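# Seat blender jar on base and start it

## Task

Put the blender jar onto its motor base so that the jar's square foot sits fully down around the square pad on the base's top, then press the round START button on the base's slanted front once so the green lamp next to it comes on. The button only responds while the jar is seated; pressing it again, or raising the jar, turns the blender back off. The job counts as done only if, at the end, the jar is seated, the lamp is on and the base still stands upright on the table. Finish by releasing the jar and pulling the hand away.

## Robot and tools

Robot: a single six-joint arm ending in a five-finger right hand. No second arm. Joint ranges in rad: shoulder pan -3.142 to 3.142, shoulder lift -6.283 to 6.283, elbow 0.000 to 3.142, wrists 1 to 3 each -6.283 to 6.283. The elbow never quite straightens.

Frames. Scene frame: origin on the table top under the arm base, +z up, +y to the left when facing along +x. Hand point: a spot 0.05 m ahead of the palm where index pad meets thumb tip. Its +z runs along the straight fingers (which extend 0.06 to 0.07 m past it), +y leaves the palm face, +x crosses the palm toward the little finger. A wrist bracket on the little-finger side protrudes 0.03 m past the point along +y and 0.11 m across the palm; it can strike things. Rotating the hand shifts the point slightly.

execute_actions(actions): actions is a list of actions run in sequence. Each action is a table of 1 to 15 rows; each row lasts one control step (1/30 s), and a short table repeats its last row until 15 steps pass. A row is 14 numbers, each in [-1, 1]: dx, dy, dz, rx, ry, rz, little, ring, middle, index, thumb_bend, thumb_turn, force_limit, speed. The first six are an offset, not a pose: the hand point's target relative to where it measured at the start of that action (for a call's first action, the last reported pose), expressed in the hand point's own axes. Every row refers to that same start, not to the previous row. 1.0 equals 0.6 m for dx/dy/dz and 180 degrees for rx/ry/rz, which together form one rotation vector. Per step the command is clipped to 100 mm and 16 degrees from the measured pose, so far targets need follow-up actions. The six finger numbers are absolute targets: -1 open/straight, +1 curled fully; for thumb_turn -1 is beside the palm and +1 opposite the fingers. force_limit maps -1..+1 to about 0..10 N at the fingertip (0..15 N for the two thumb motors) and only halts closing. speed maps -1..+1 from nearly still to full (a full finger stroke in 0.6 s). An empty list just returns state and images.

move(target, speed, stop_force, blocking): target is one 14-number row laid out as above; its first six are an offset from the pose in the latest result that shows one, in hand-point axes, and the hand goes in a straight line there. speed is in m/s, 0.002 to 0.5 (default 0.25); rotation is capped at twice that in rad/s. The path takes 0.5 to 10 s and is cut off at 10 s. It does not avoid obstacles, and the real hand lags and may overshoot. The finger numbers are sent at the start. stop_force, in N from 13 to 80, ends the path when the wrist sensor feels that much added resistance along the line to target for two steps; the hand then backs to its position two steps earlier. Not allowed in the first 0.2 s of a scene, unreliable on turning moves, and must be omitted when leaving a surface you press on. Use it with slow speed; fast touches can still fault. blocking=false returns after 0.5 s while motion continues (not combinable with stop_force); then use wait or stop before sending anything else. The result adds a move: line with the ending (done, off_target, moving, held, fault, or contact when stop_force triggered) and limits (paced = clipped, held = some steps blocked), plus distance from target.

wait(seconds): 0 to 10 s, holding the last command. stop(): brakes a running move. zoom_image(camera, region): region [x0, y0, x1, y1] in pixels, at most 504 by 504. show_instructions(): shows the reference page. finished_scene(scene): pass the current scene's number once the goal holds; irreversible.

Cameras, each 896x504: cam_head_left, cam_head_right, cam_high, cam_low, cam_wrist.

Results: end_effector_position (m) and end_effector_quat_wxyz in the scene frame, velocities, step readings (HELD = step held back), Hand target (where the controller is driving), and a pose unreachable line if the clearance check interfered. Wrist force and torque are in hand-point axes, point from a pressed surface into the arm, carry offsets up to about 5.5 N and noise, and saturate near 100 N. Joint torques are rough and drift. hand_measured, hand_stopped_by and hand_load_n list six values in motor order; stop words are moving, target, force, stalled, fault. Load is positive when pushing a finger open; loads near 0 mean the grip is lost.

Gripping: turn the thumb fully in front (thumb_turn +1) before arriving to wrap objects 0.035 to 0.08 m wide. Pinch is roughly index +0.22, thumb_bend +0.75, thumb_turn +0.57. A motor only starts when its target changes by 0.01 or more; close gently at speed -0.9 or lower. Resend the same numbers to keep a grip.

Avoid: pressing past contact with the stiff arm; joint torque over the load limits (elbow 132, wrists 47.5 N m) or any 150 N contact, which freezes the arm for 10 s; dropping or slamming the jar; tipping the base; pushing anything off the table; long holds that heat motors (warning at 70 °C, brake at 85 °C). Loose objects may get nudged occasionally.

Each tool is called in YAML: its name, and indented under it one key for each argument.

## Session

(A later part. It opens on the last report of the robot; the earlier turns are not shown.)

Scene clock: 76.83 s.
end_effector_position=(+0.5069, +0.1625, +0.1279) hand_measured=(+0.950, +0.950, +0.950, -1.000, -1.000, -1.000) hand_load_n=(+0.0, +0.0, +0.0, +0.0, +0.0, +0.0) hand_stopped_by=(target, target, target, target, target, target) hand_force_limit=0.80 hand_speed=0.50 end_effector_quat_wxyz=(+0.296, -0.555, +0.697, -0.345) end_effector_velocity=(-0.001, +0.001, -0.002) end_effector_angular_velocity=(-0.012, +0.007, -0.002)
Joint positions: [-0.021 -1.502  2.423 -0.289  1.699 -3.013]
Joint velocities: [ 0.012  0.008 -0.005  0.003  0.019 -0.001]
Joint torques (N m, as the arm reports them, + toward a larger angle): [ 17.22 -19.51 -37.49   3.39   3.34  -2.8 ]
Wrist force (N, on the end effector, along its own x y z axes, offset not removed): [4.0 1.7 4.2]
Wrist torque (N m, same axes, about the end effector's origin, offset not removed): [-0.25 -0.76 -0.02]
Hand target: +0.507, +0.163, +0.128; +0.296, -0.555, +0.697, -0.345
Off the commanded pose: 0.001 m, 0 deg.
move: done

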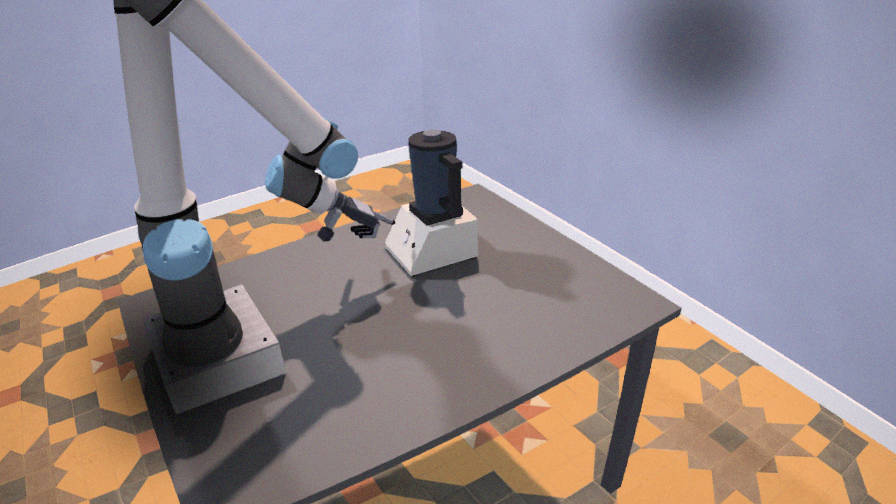

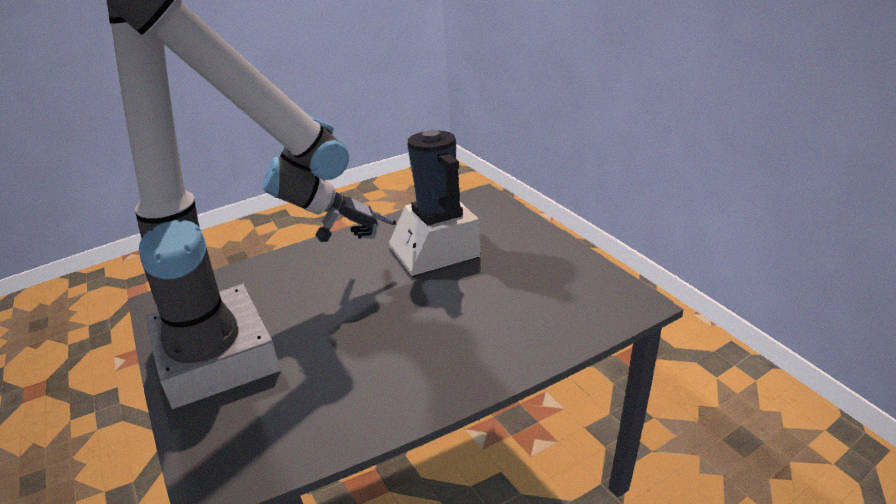

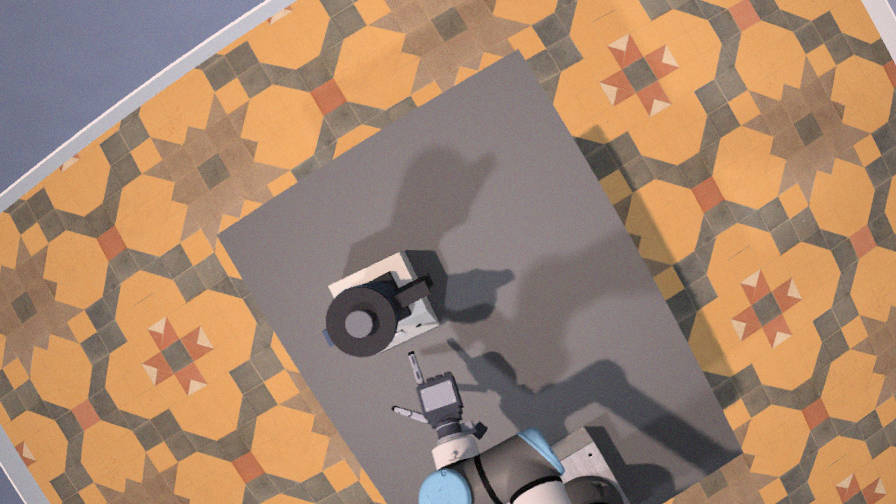

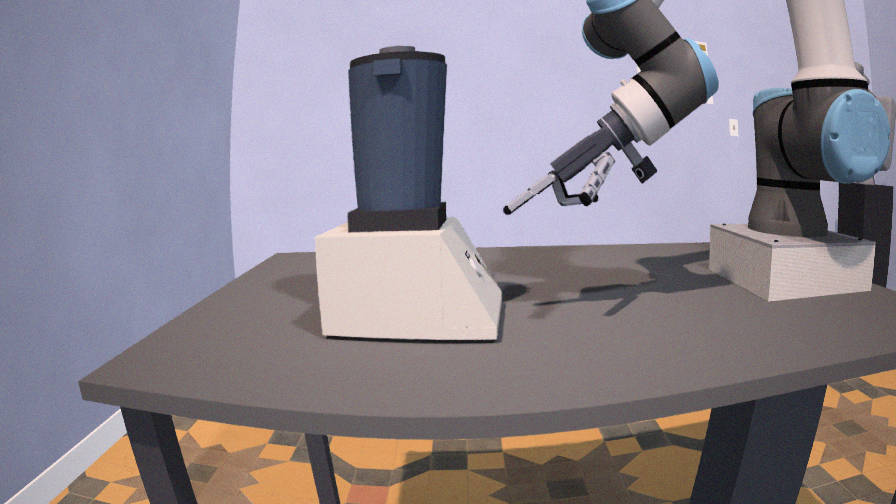

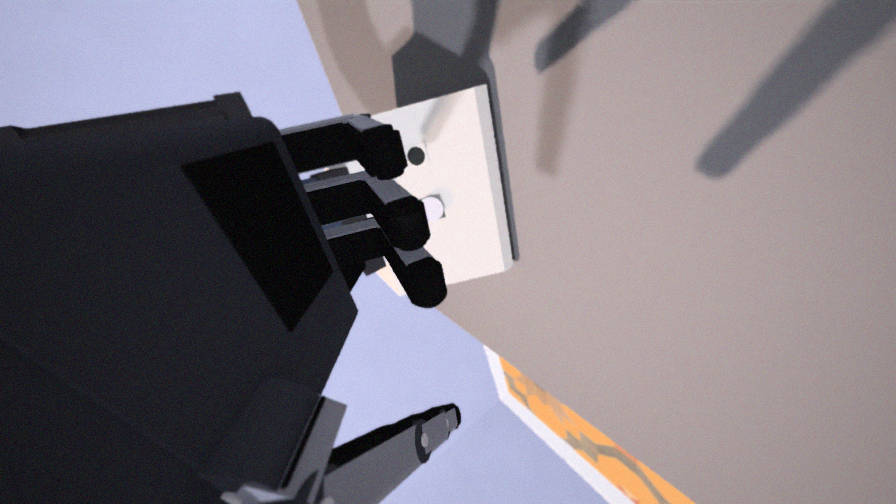

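move:
  target: [-0.011,0.054,0.062,0,0,0,0.95,0.95,0.95,-1,-1,-1,0.8,0.5]
  speed: 0.06

zoom_image:
  camera: "cam_high"
  region: [340,280,490,400]

zoom_image:
  camera: "cam_low"
  region: [400,150,640,330]

Scene clock: 79.80 s.
end_effector_position=(+0.5192, +0.1680, +0.0802) hand_measured=(+0.950, +0.950, +0.950, -1.000, -1.000, -1.000) hand_load_n=(+0.0, +0.0, +0.0, +0.0, +0.0, +0.0) hand_stopped_by=(target, target, target, target, target, target) hand_force_limit=0.80 hand_speed=0.50 end_effector_quat_wxyz=(+0.296, -0.555, +0.697, -0.345) end_effector_velocity=(+0.002, +0.000, -0.001) end_effector_angular_velocity=(-0.001, -0.002, +0.001)
Joint positions: [-0.003 -1.382  2.424 -0.408  1.713 -3.002]
Joint velocities: [ 0.001  0.005 -0.001 -0.006  0.    -0.   ]
Joint torques (N m, as the arm reports them, + toward a larger angle): [ 20.08 -23.83 -31.04  -1.05   3.57   2.45]
Wrist force (N, on the end effector, along its own x y z axes, offset not removed): [5.1 1.4 3.9]
Wrist torque (N m, same axes, about the end effector's origin, offset not removed): [-0.28 -0.93 0.05]
Hand target: +0.519, +0.168, +0.080; +0.297, -0.555, +0.697, -0.345
Off the commanded pose: 0.000 m, 0 deg.
move: done

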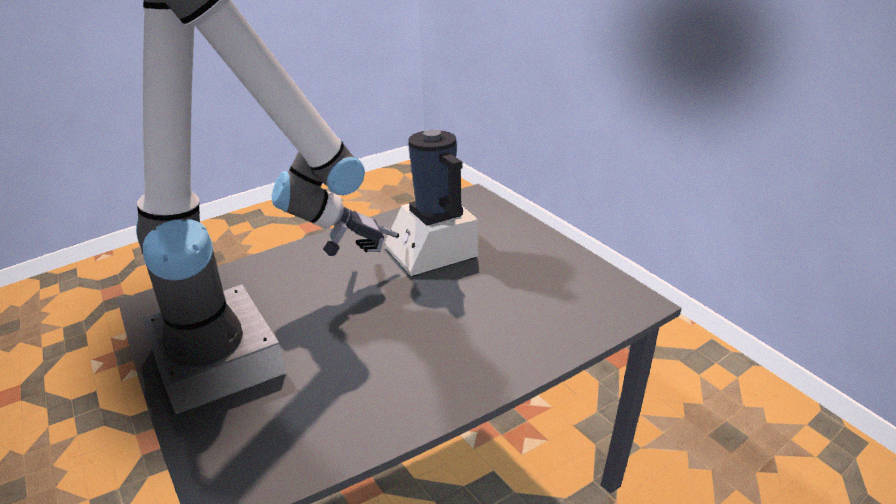

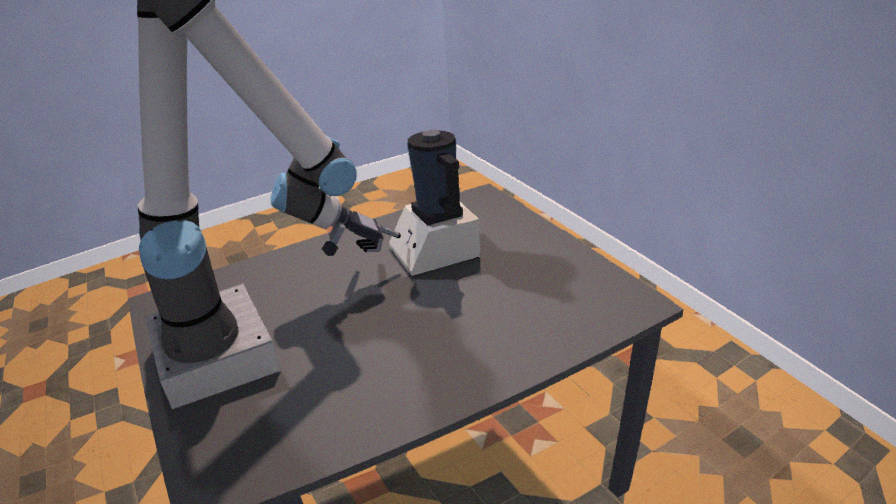

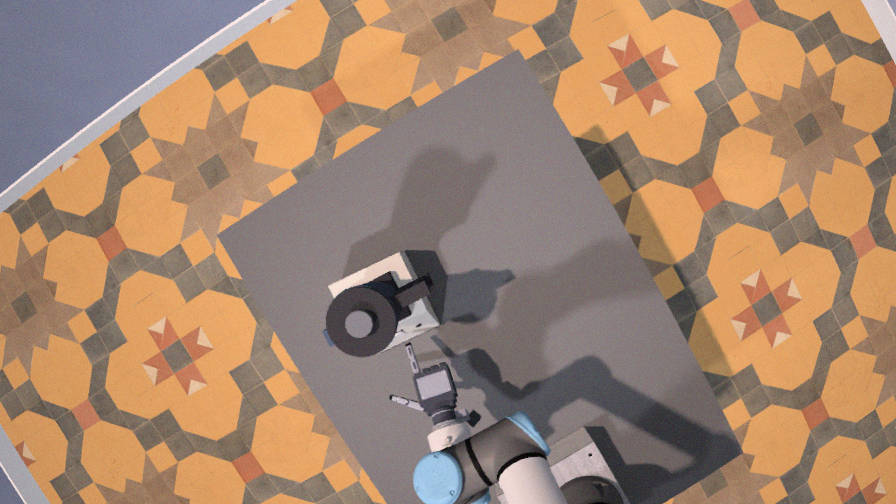

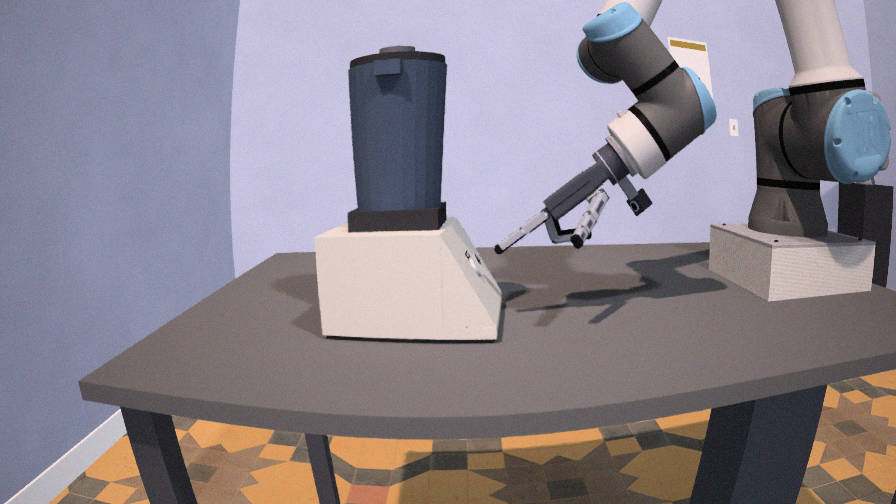

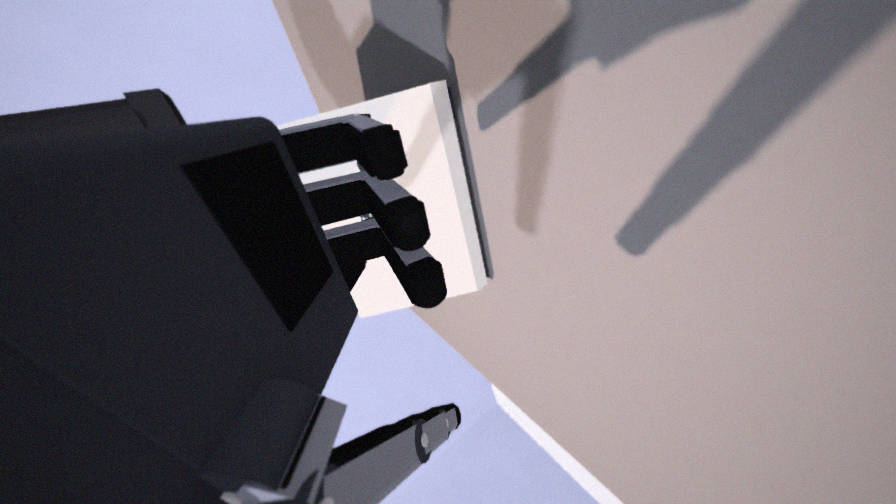

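Region (340, 280, 490, 400) of cam_high's 896x504 image, scaled by 3.360, with more detail than that image has; it fills the top 403 rows of this view, and the rest is white.

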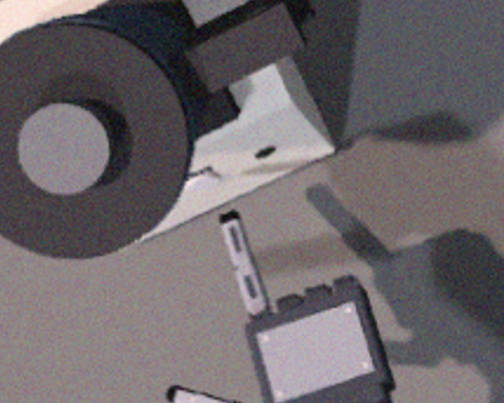

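Region (400, 150, 640, 330) of cam_low's 896x504 image, scaled by 2.100, with more detail than that image has; it fills the top 378 rows of this view, and the rest is white.

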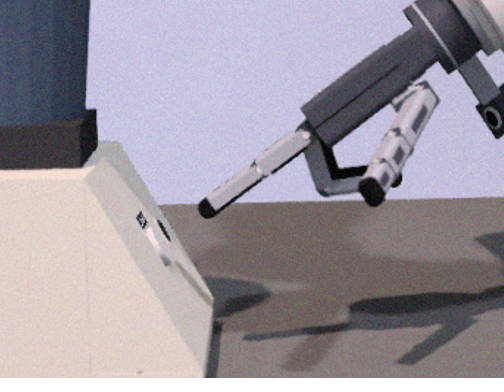

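move:
  target: [-0.009,0.007,0.02,0,0,0,0.95,0.95,0.95,-1,-1,-1,0.8,0.5]
  speed: 0.05

move:
  target: [0,0,0.06,0,0,0,0.95,0.95,0.95,-1,-1,-1,0.8,0.5]
  speed: 0.008
  stop_force: 13

move:
  target: [0,0,-0.06,0,0,0,0.95,0.95,0.95,-1,-1,-1,0.8,0.5]
  speed: 0.08

Scene clock: 84.07 s.
end_effector_position=(+0.5273, +0.1721, +0.0701) hand_measured=(+0.950, +0.950, +0.950, -1.000, -1.000, -1.000) hand_load_n=(+0.0, +0.0, +0.0, +0.0, +0.0, +0.0) hand_stopped_by=(target, target, target, target, target, target) hand_force_limit=0.80 hand_speed=0.50 end_effector_quat_wxyz=(+0.296, -0.555, +0.697, -0.345) end_effector_velocity=(+0.001, +0.001, -0.001) end_effector_angular_velocity=(-0.001, -0.000, +0.001)
Joint positions: [ 0.009 -1.348  2.411 -0.428  1.723 -2.995]
Joint velocities: [ 0.002  0.004 -0.002 -0.003  0.001  0.   ]
Joint torques (N m, as the arm reports them, + toward a larger angle): [ 17.55 -29.88 -29.84  -1.31   3.62   2.1 ]
Wrist force (N, on the end effector, along its own x y z axes, offset not removed): [4.8 -0.4 3.9]
Wrist torque (N m, same axes, about the end effector's origin, offset not removed): [-0.52 -0.87 0.02]
Hand target: +0.527, +0.172, +0.070; +0.296, -0.555, +0.697, -0.345
Off the commanded pose: 0.000 m, 0 deg.
move: done

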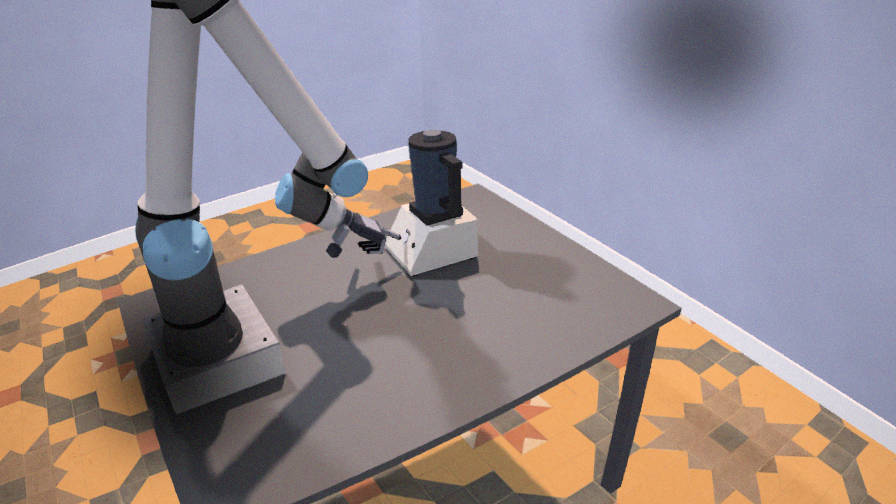

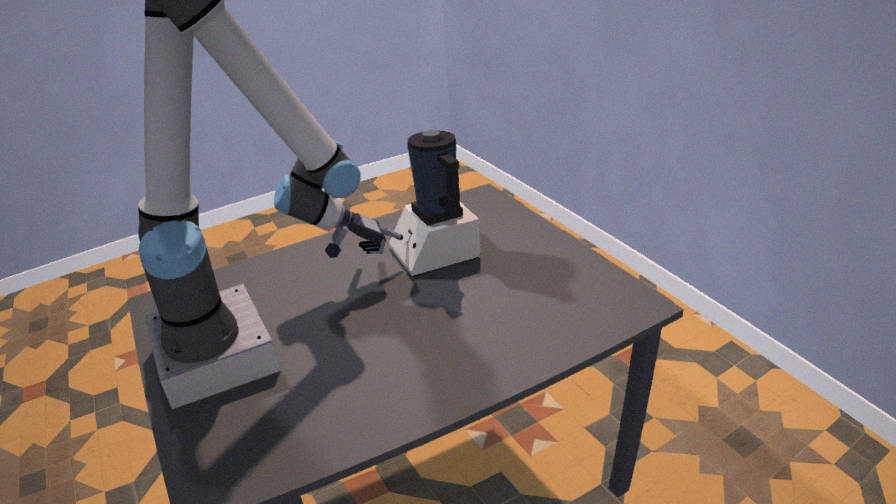

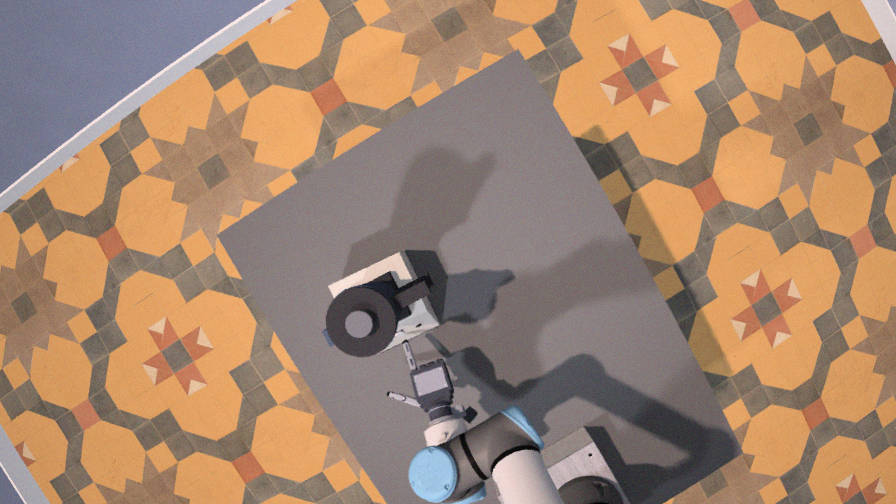

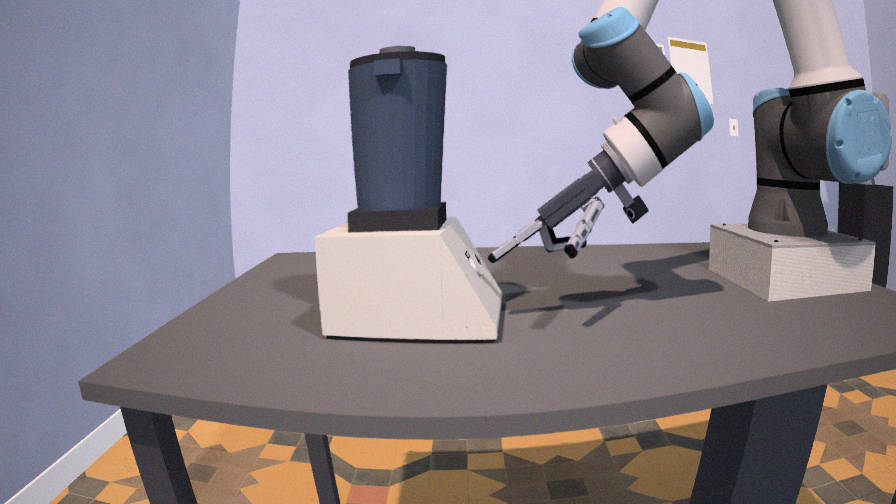

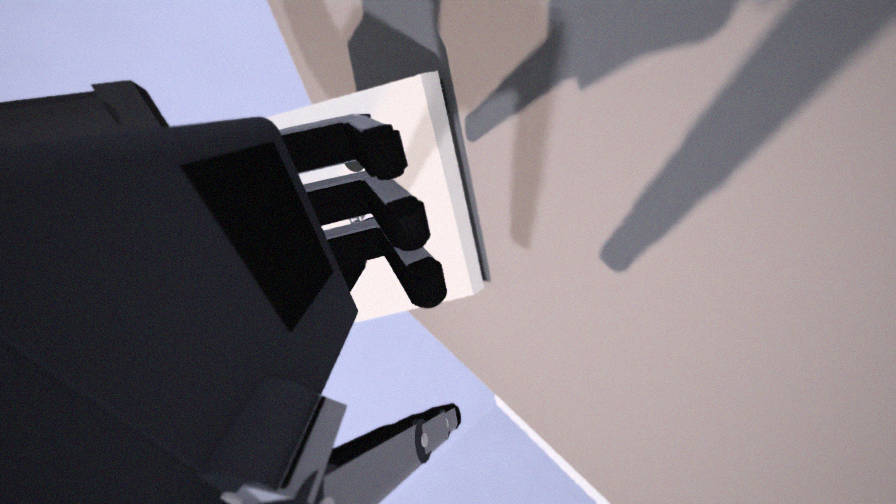

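Scene clock: 87.03 s.
end_effector_position=(+0.5440, +0.1689, +0.0581) hand_measured=(+0.950, +0.950, +0.950, -1.000, -1.000, -1.000) hand_load_n=(+0.0, +0.0, +0.0, -2.0, +0.0, +0.0) hand_stopped_by=(target, target, target, target, target, target) hand_force_limit=0.80 hand_speed=0.50 end_effector_quat_wxyz=(+0.297, -0.555, +0.697, -0.345) end_effector_velocity=(-0.001, +0.000, +0.002) end_effector_angular_velocity=(+0.001, +0.000, -0.000)
Joint positions: [ 0.    -1.305  2.389 -0.449  1.715 -3.   ]
Joint velocities: [-0.    -0.005  0.002  0.004 -0.     0.001]
Joint torques (N m, as the arm reports them, + toward a larger angle): [ 11.   -59.46  -8.61   2.34   6.26   0.06]
Wrist force (N, on the end effector, along its own x y z axes, offset not removed): [-1.9 1.7 -4.9]
Wrist torque (N m, same axes, about the end effector's origin, offset not removed): [-0.16 -1.53 -0.47]
Hand target: +0.543, +0.169, +0.058; +0.296, -0.555, +0.697, -0.345
Off the commanded pose: 0.015 m, 0 deg.
move: contact

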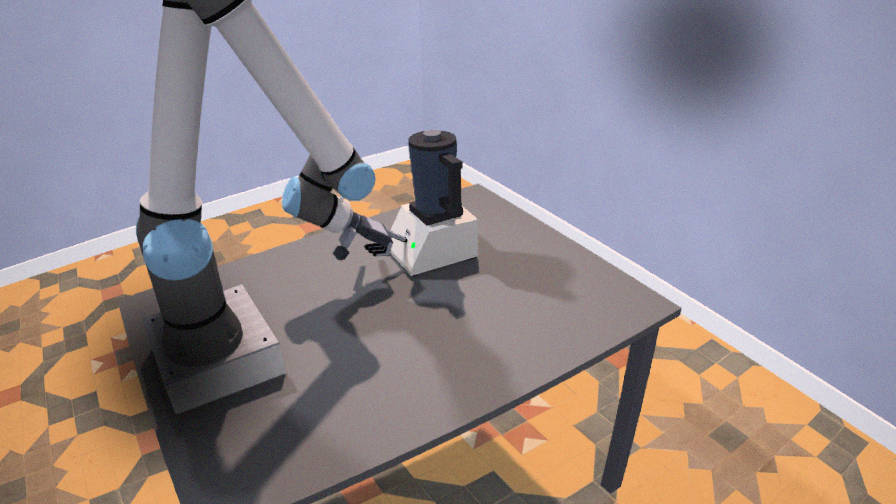

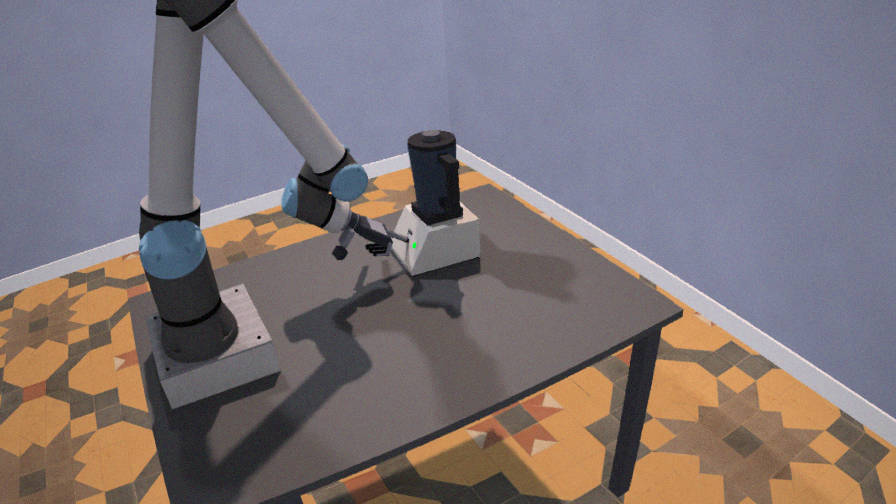

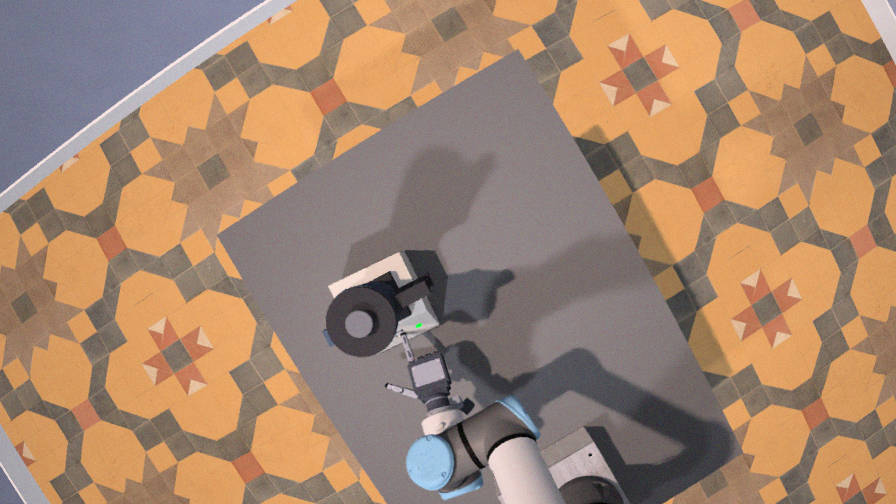

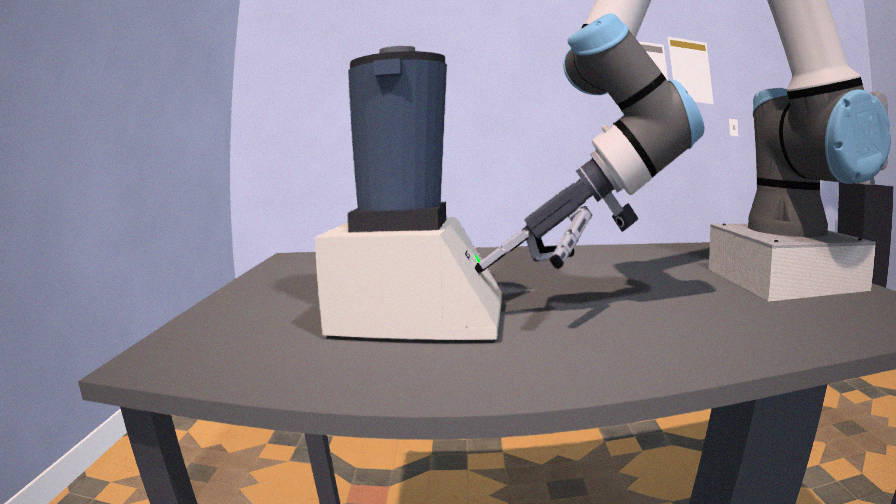

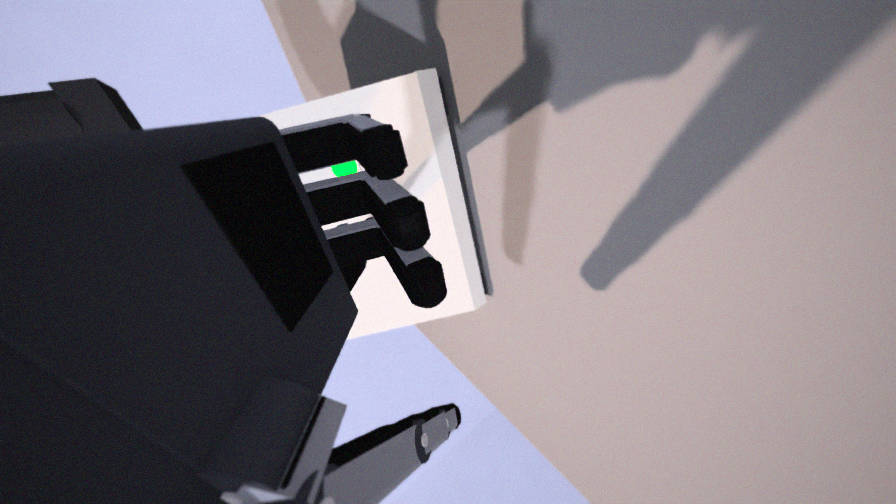

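Scene clock: 87.97 s.
end_effector_position=(+0.5155, +0.1743, +0.0791) hand_measured=(+0.950, +0.950, +0.950, -1.000, -1.000, -1.000) hand_load_n=(+0.0, +0.0, +0.0, +0.0, +0.0, +0.0) hand_stopped_by=(target, target, target, target, target, target) hand_force_limit=0.80 hand_speed=0.50 end_effector_quat_wxyz=(+0.297, -0.555, +0.697, -0.345) end_effector_velocity=(-0.002, +0.000, +0.002) end_effector_angular_velocity=(+0.000, -0.000, -0.001)
Joint positions: [ 0.016 -1.38   2.425 -0.41   1.728 -2.991]
Joint velocities: [ 0.001 -0.006  0.002  0.004  0.001  0.001]
Joint torques (N m, as the arm reports them, + toward a larger angle): [ 19.27 -54.34  -7.43   3.57   3.4    3.04]
Wrist force (N, on the end effector, along its own x y z axes, offset not removed): [4.7 -0.4 4.6]
Wrist torque (N m, same axes, about the end effector's origin, offset not removed): [-0.67 -0.96 0.00]
Hand target: +0.515, +0.174, +0.079; +0.297, -0.555, +0.697, -0.345
Off the commanded pose: 0.000 m, 0 deg.
move: done

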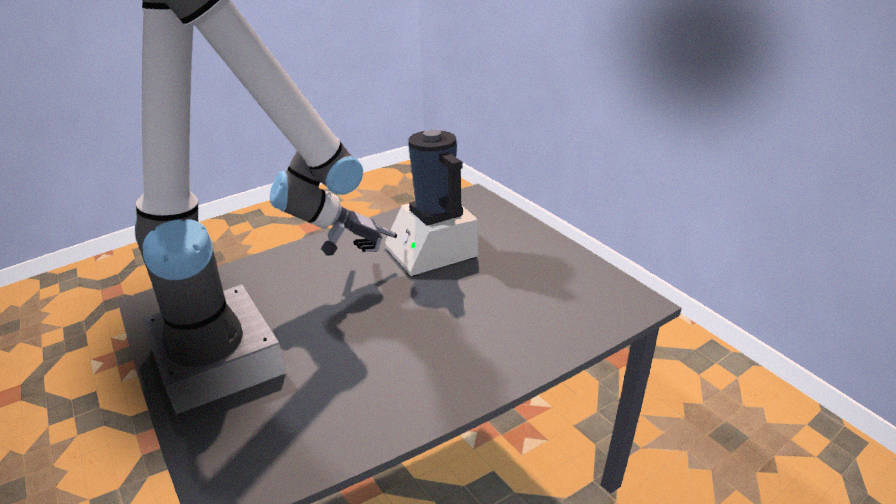

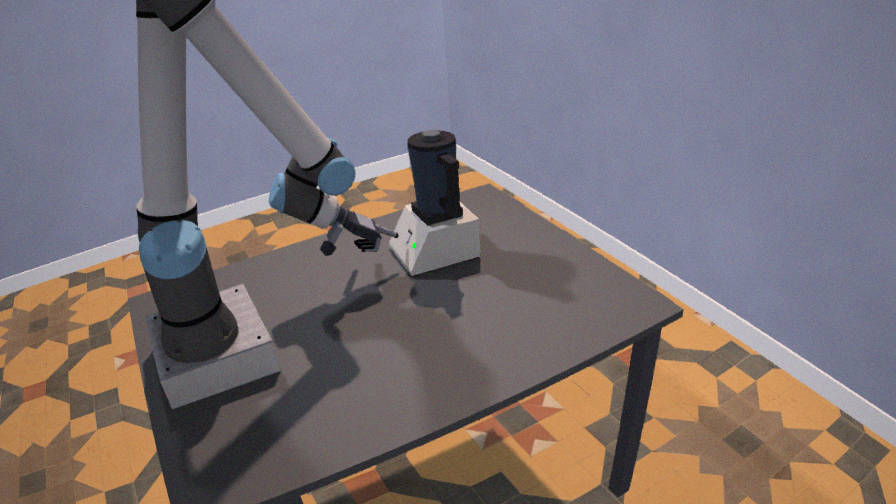

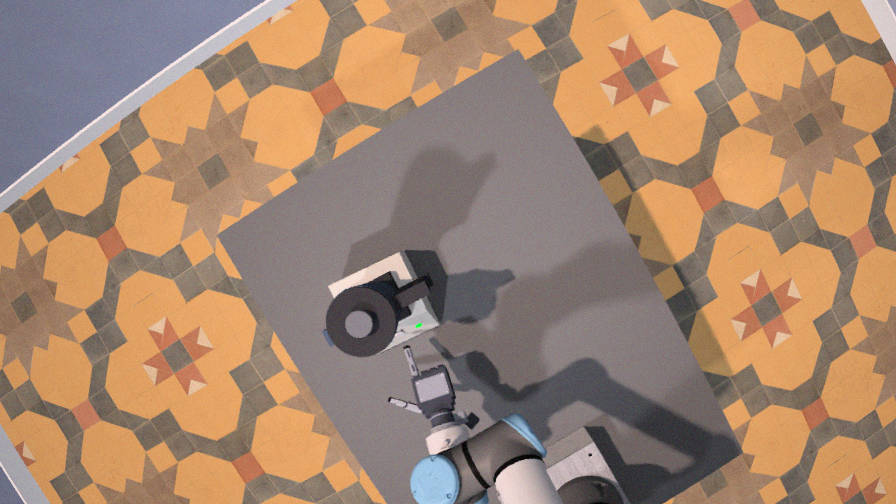

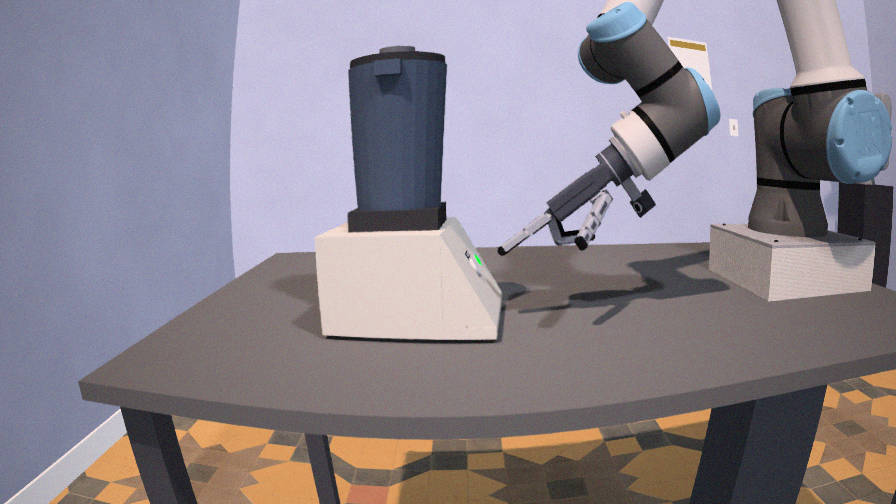

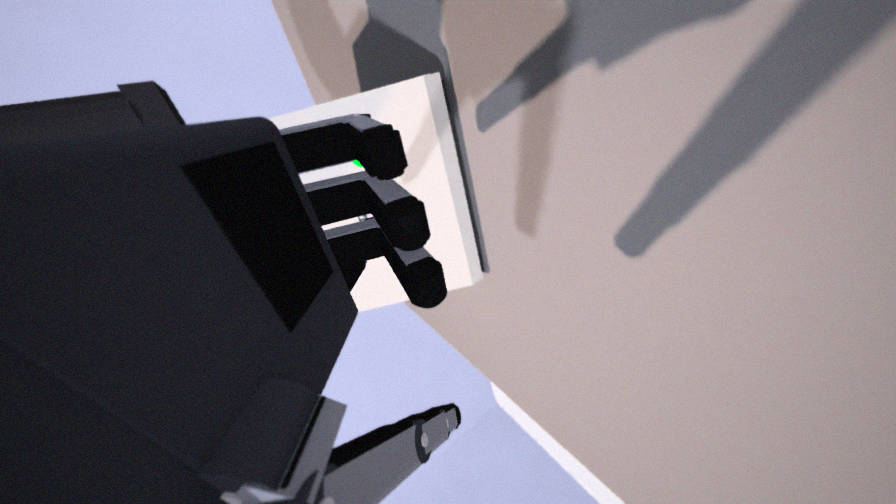

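move:
  target: [0,-0.13,-0.06,0,0,0,0.95,0.95,0.95,-1,-1,-1,0.8,0.5]

finished_scene:
  scene: 2

Scene clock: 89.63 s.
end_effector_position=(+0.5313, +0.1683, +0.1631) hand_measured=(+0.950, +0.950, +0.950, -1.000, -1.000, -1.000) hand_load_n=(+0.0, +0.0, +0.0, +0.0, +0.0, +0.0) hand_stopped_by=(target, target, target, target, target, target) hand_force_limit=0.80 hand_speed=0.50 end_effector_quat_wxyz=(+0.297, -0.555, +0.697, -0.345) end_effector_velocity=(+0.000, -0.000, +0.002) end_effector_angular_velocity=(+0.000, +0.000, -0.000)
Joint positions: [-0.001 -1.524  2.351 -0.194  1.714 -3.001]
Joint velocities: [-0.    -0.004 -0.002  0.006 -0.    -0.   ]
Joint torques (N m, as the arm reports them, + toward a larger angle): [-14.84 -50.23 -36.14   2.5   -3.29  -2.84]
Wrist force (N, on the end effector, along its own x y z axes, offset not removed): [4.0 1.1 4.2]
Wrist torque (N m, same axes, about the end effector's origin, offset not removed): [-0.36 -0.86 0.04]
Hand target: +0.531, +0.168, +0.163; +0.297, -0.555, +0.697, -0.345
Off the commanded pose: 0.000 m, 0 deg.
move: done

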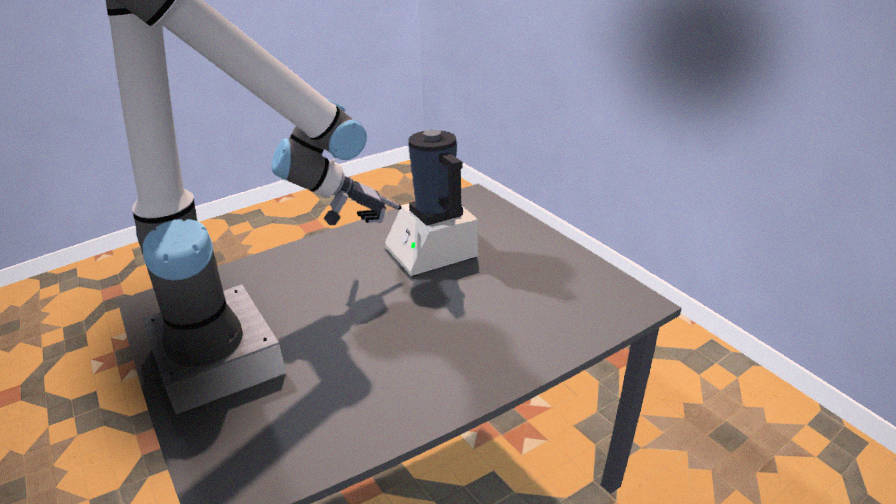

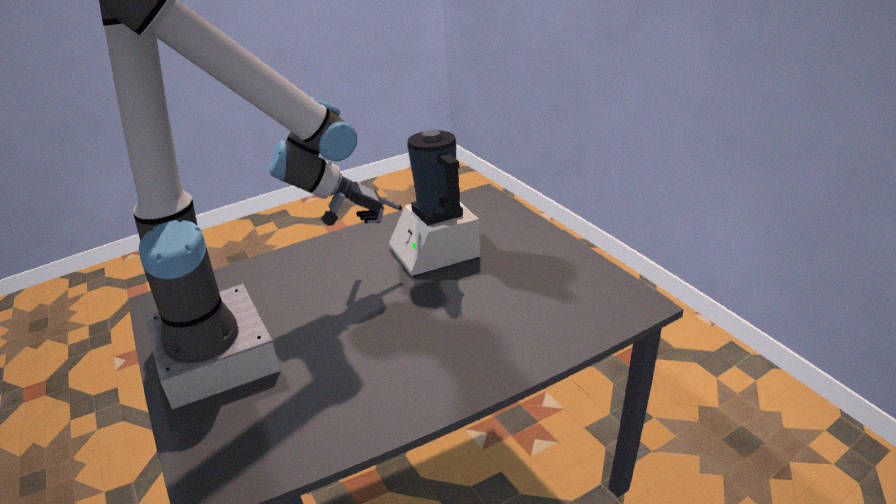

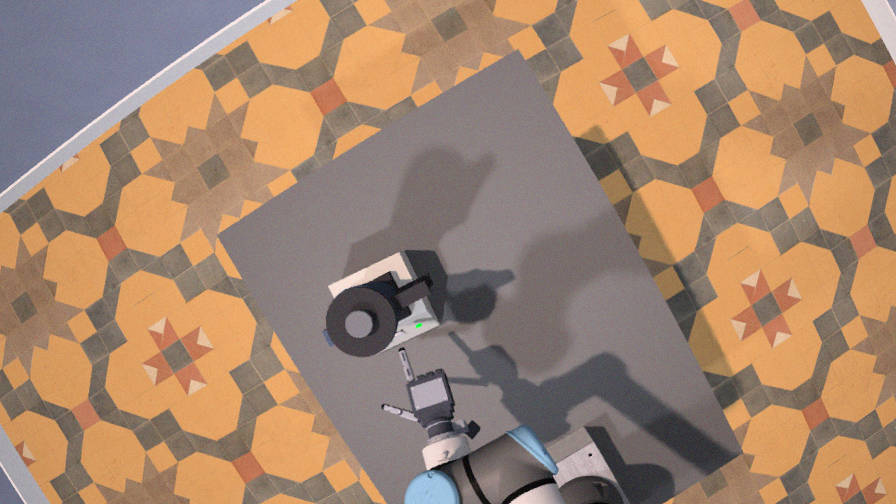

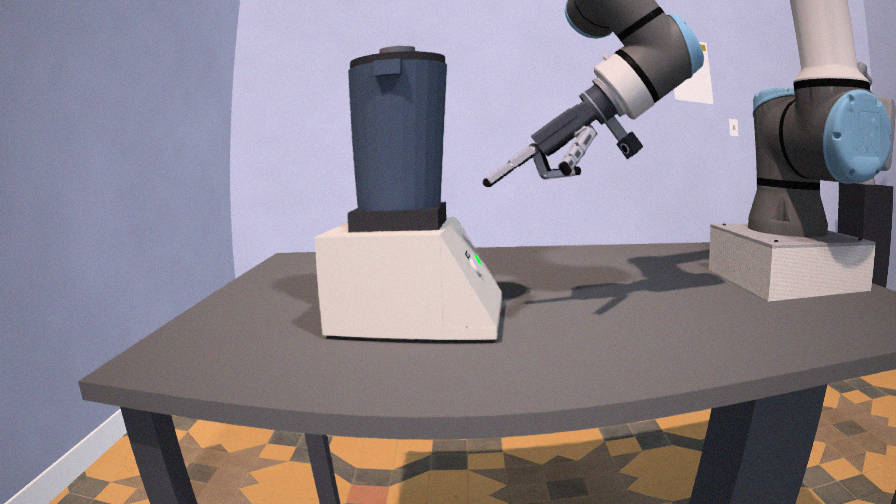

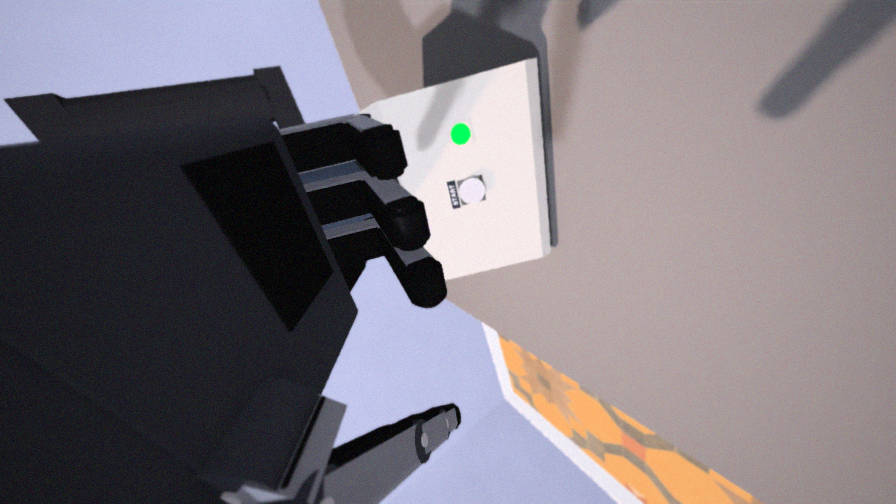

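The scene is finished: the task was done.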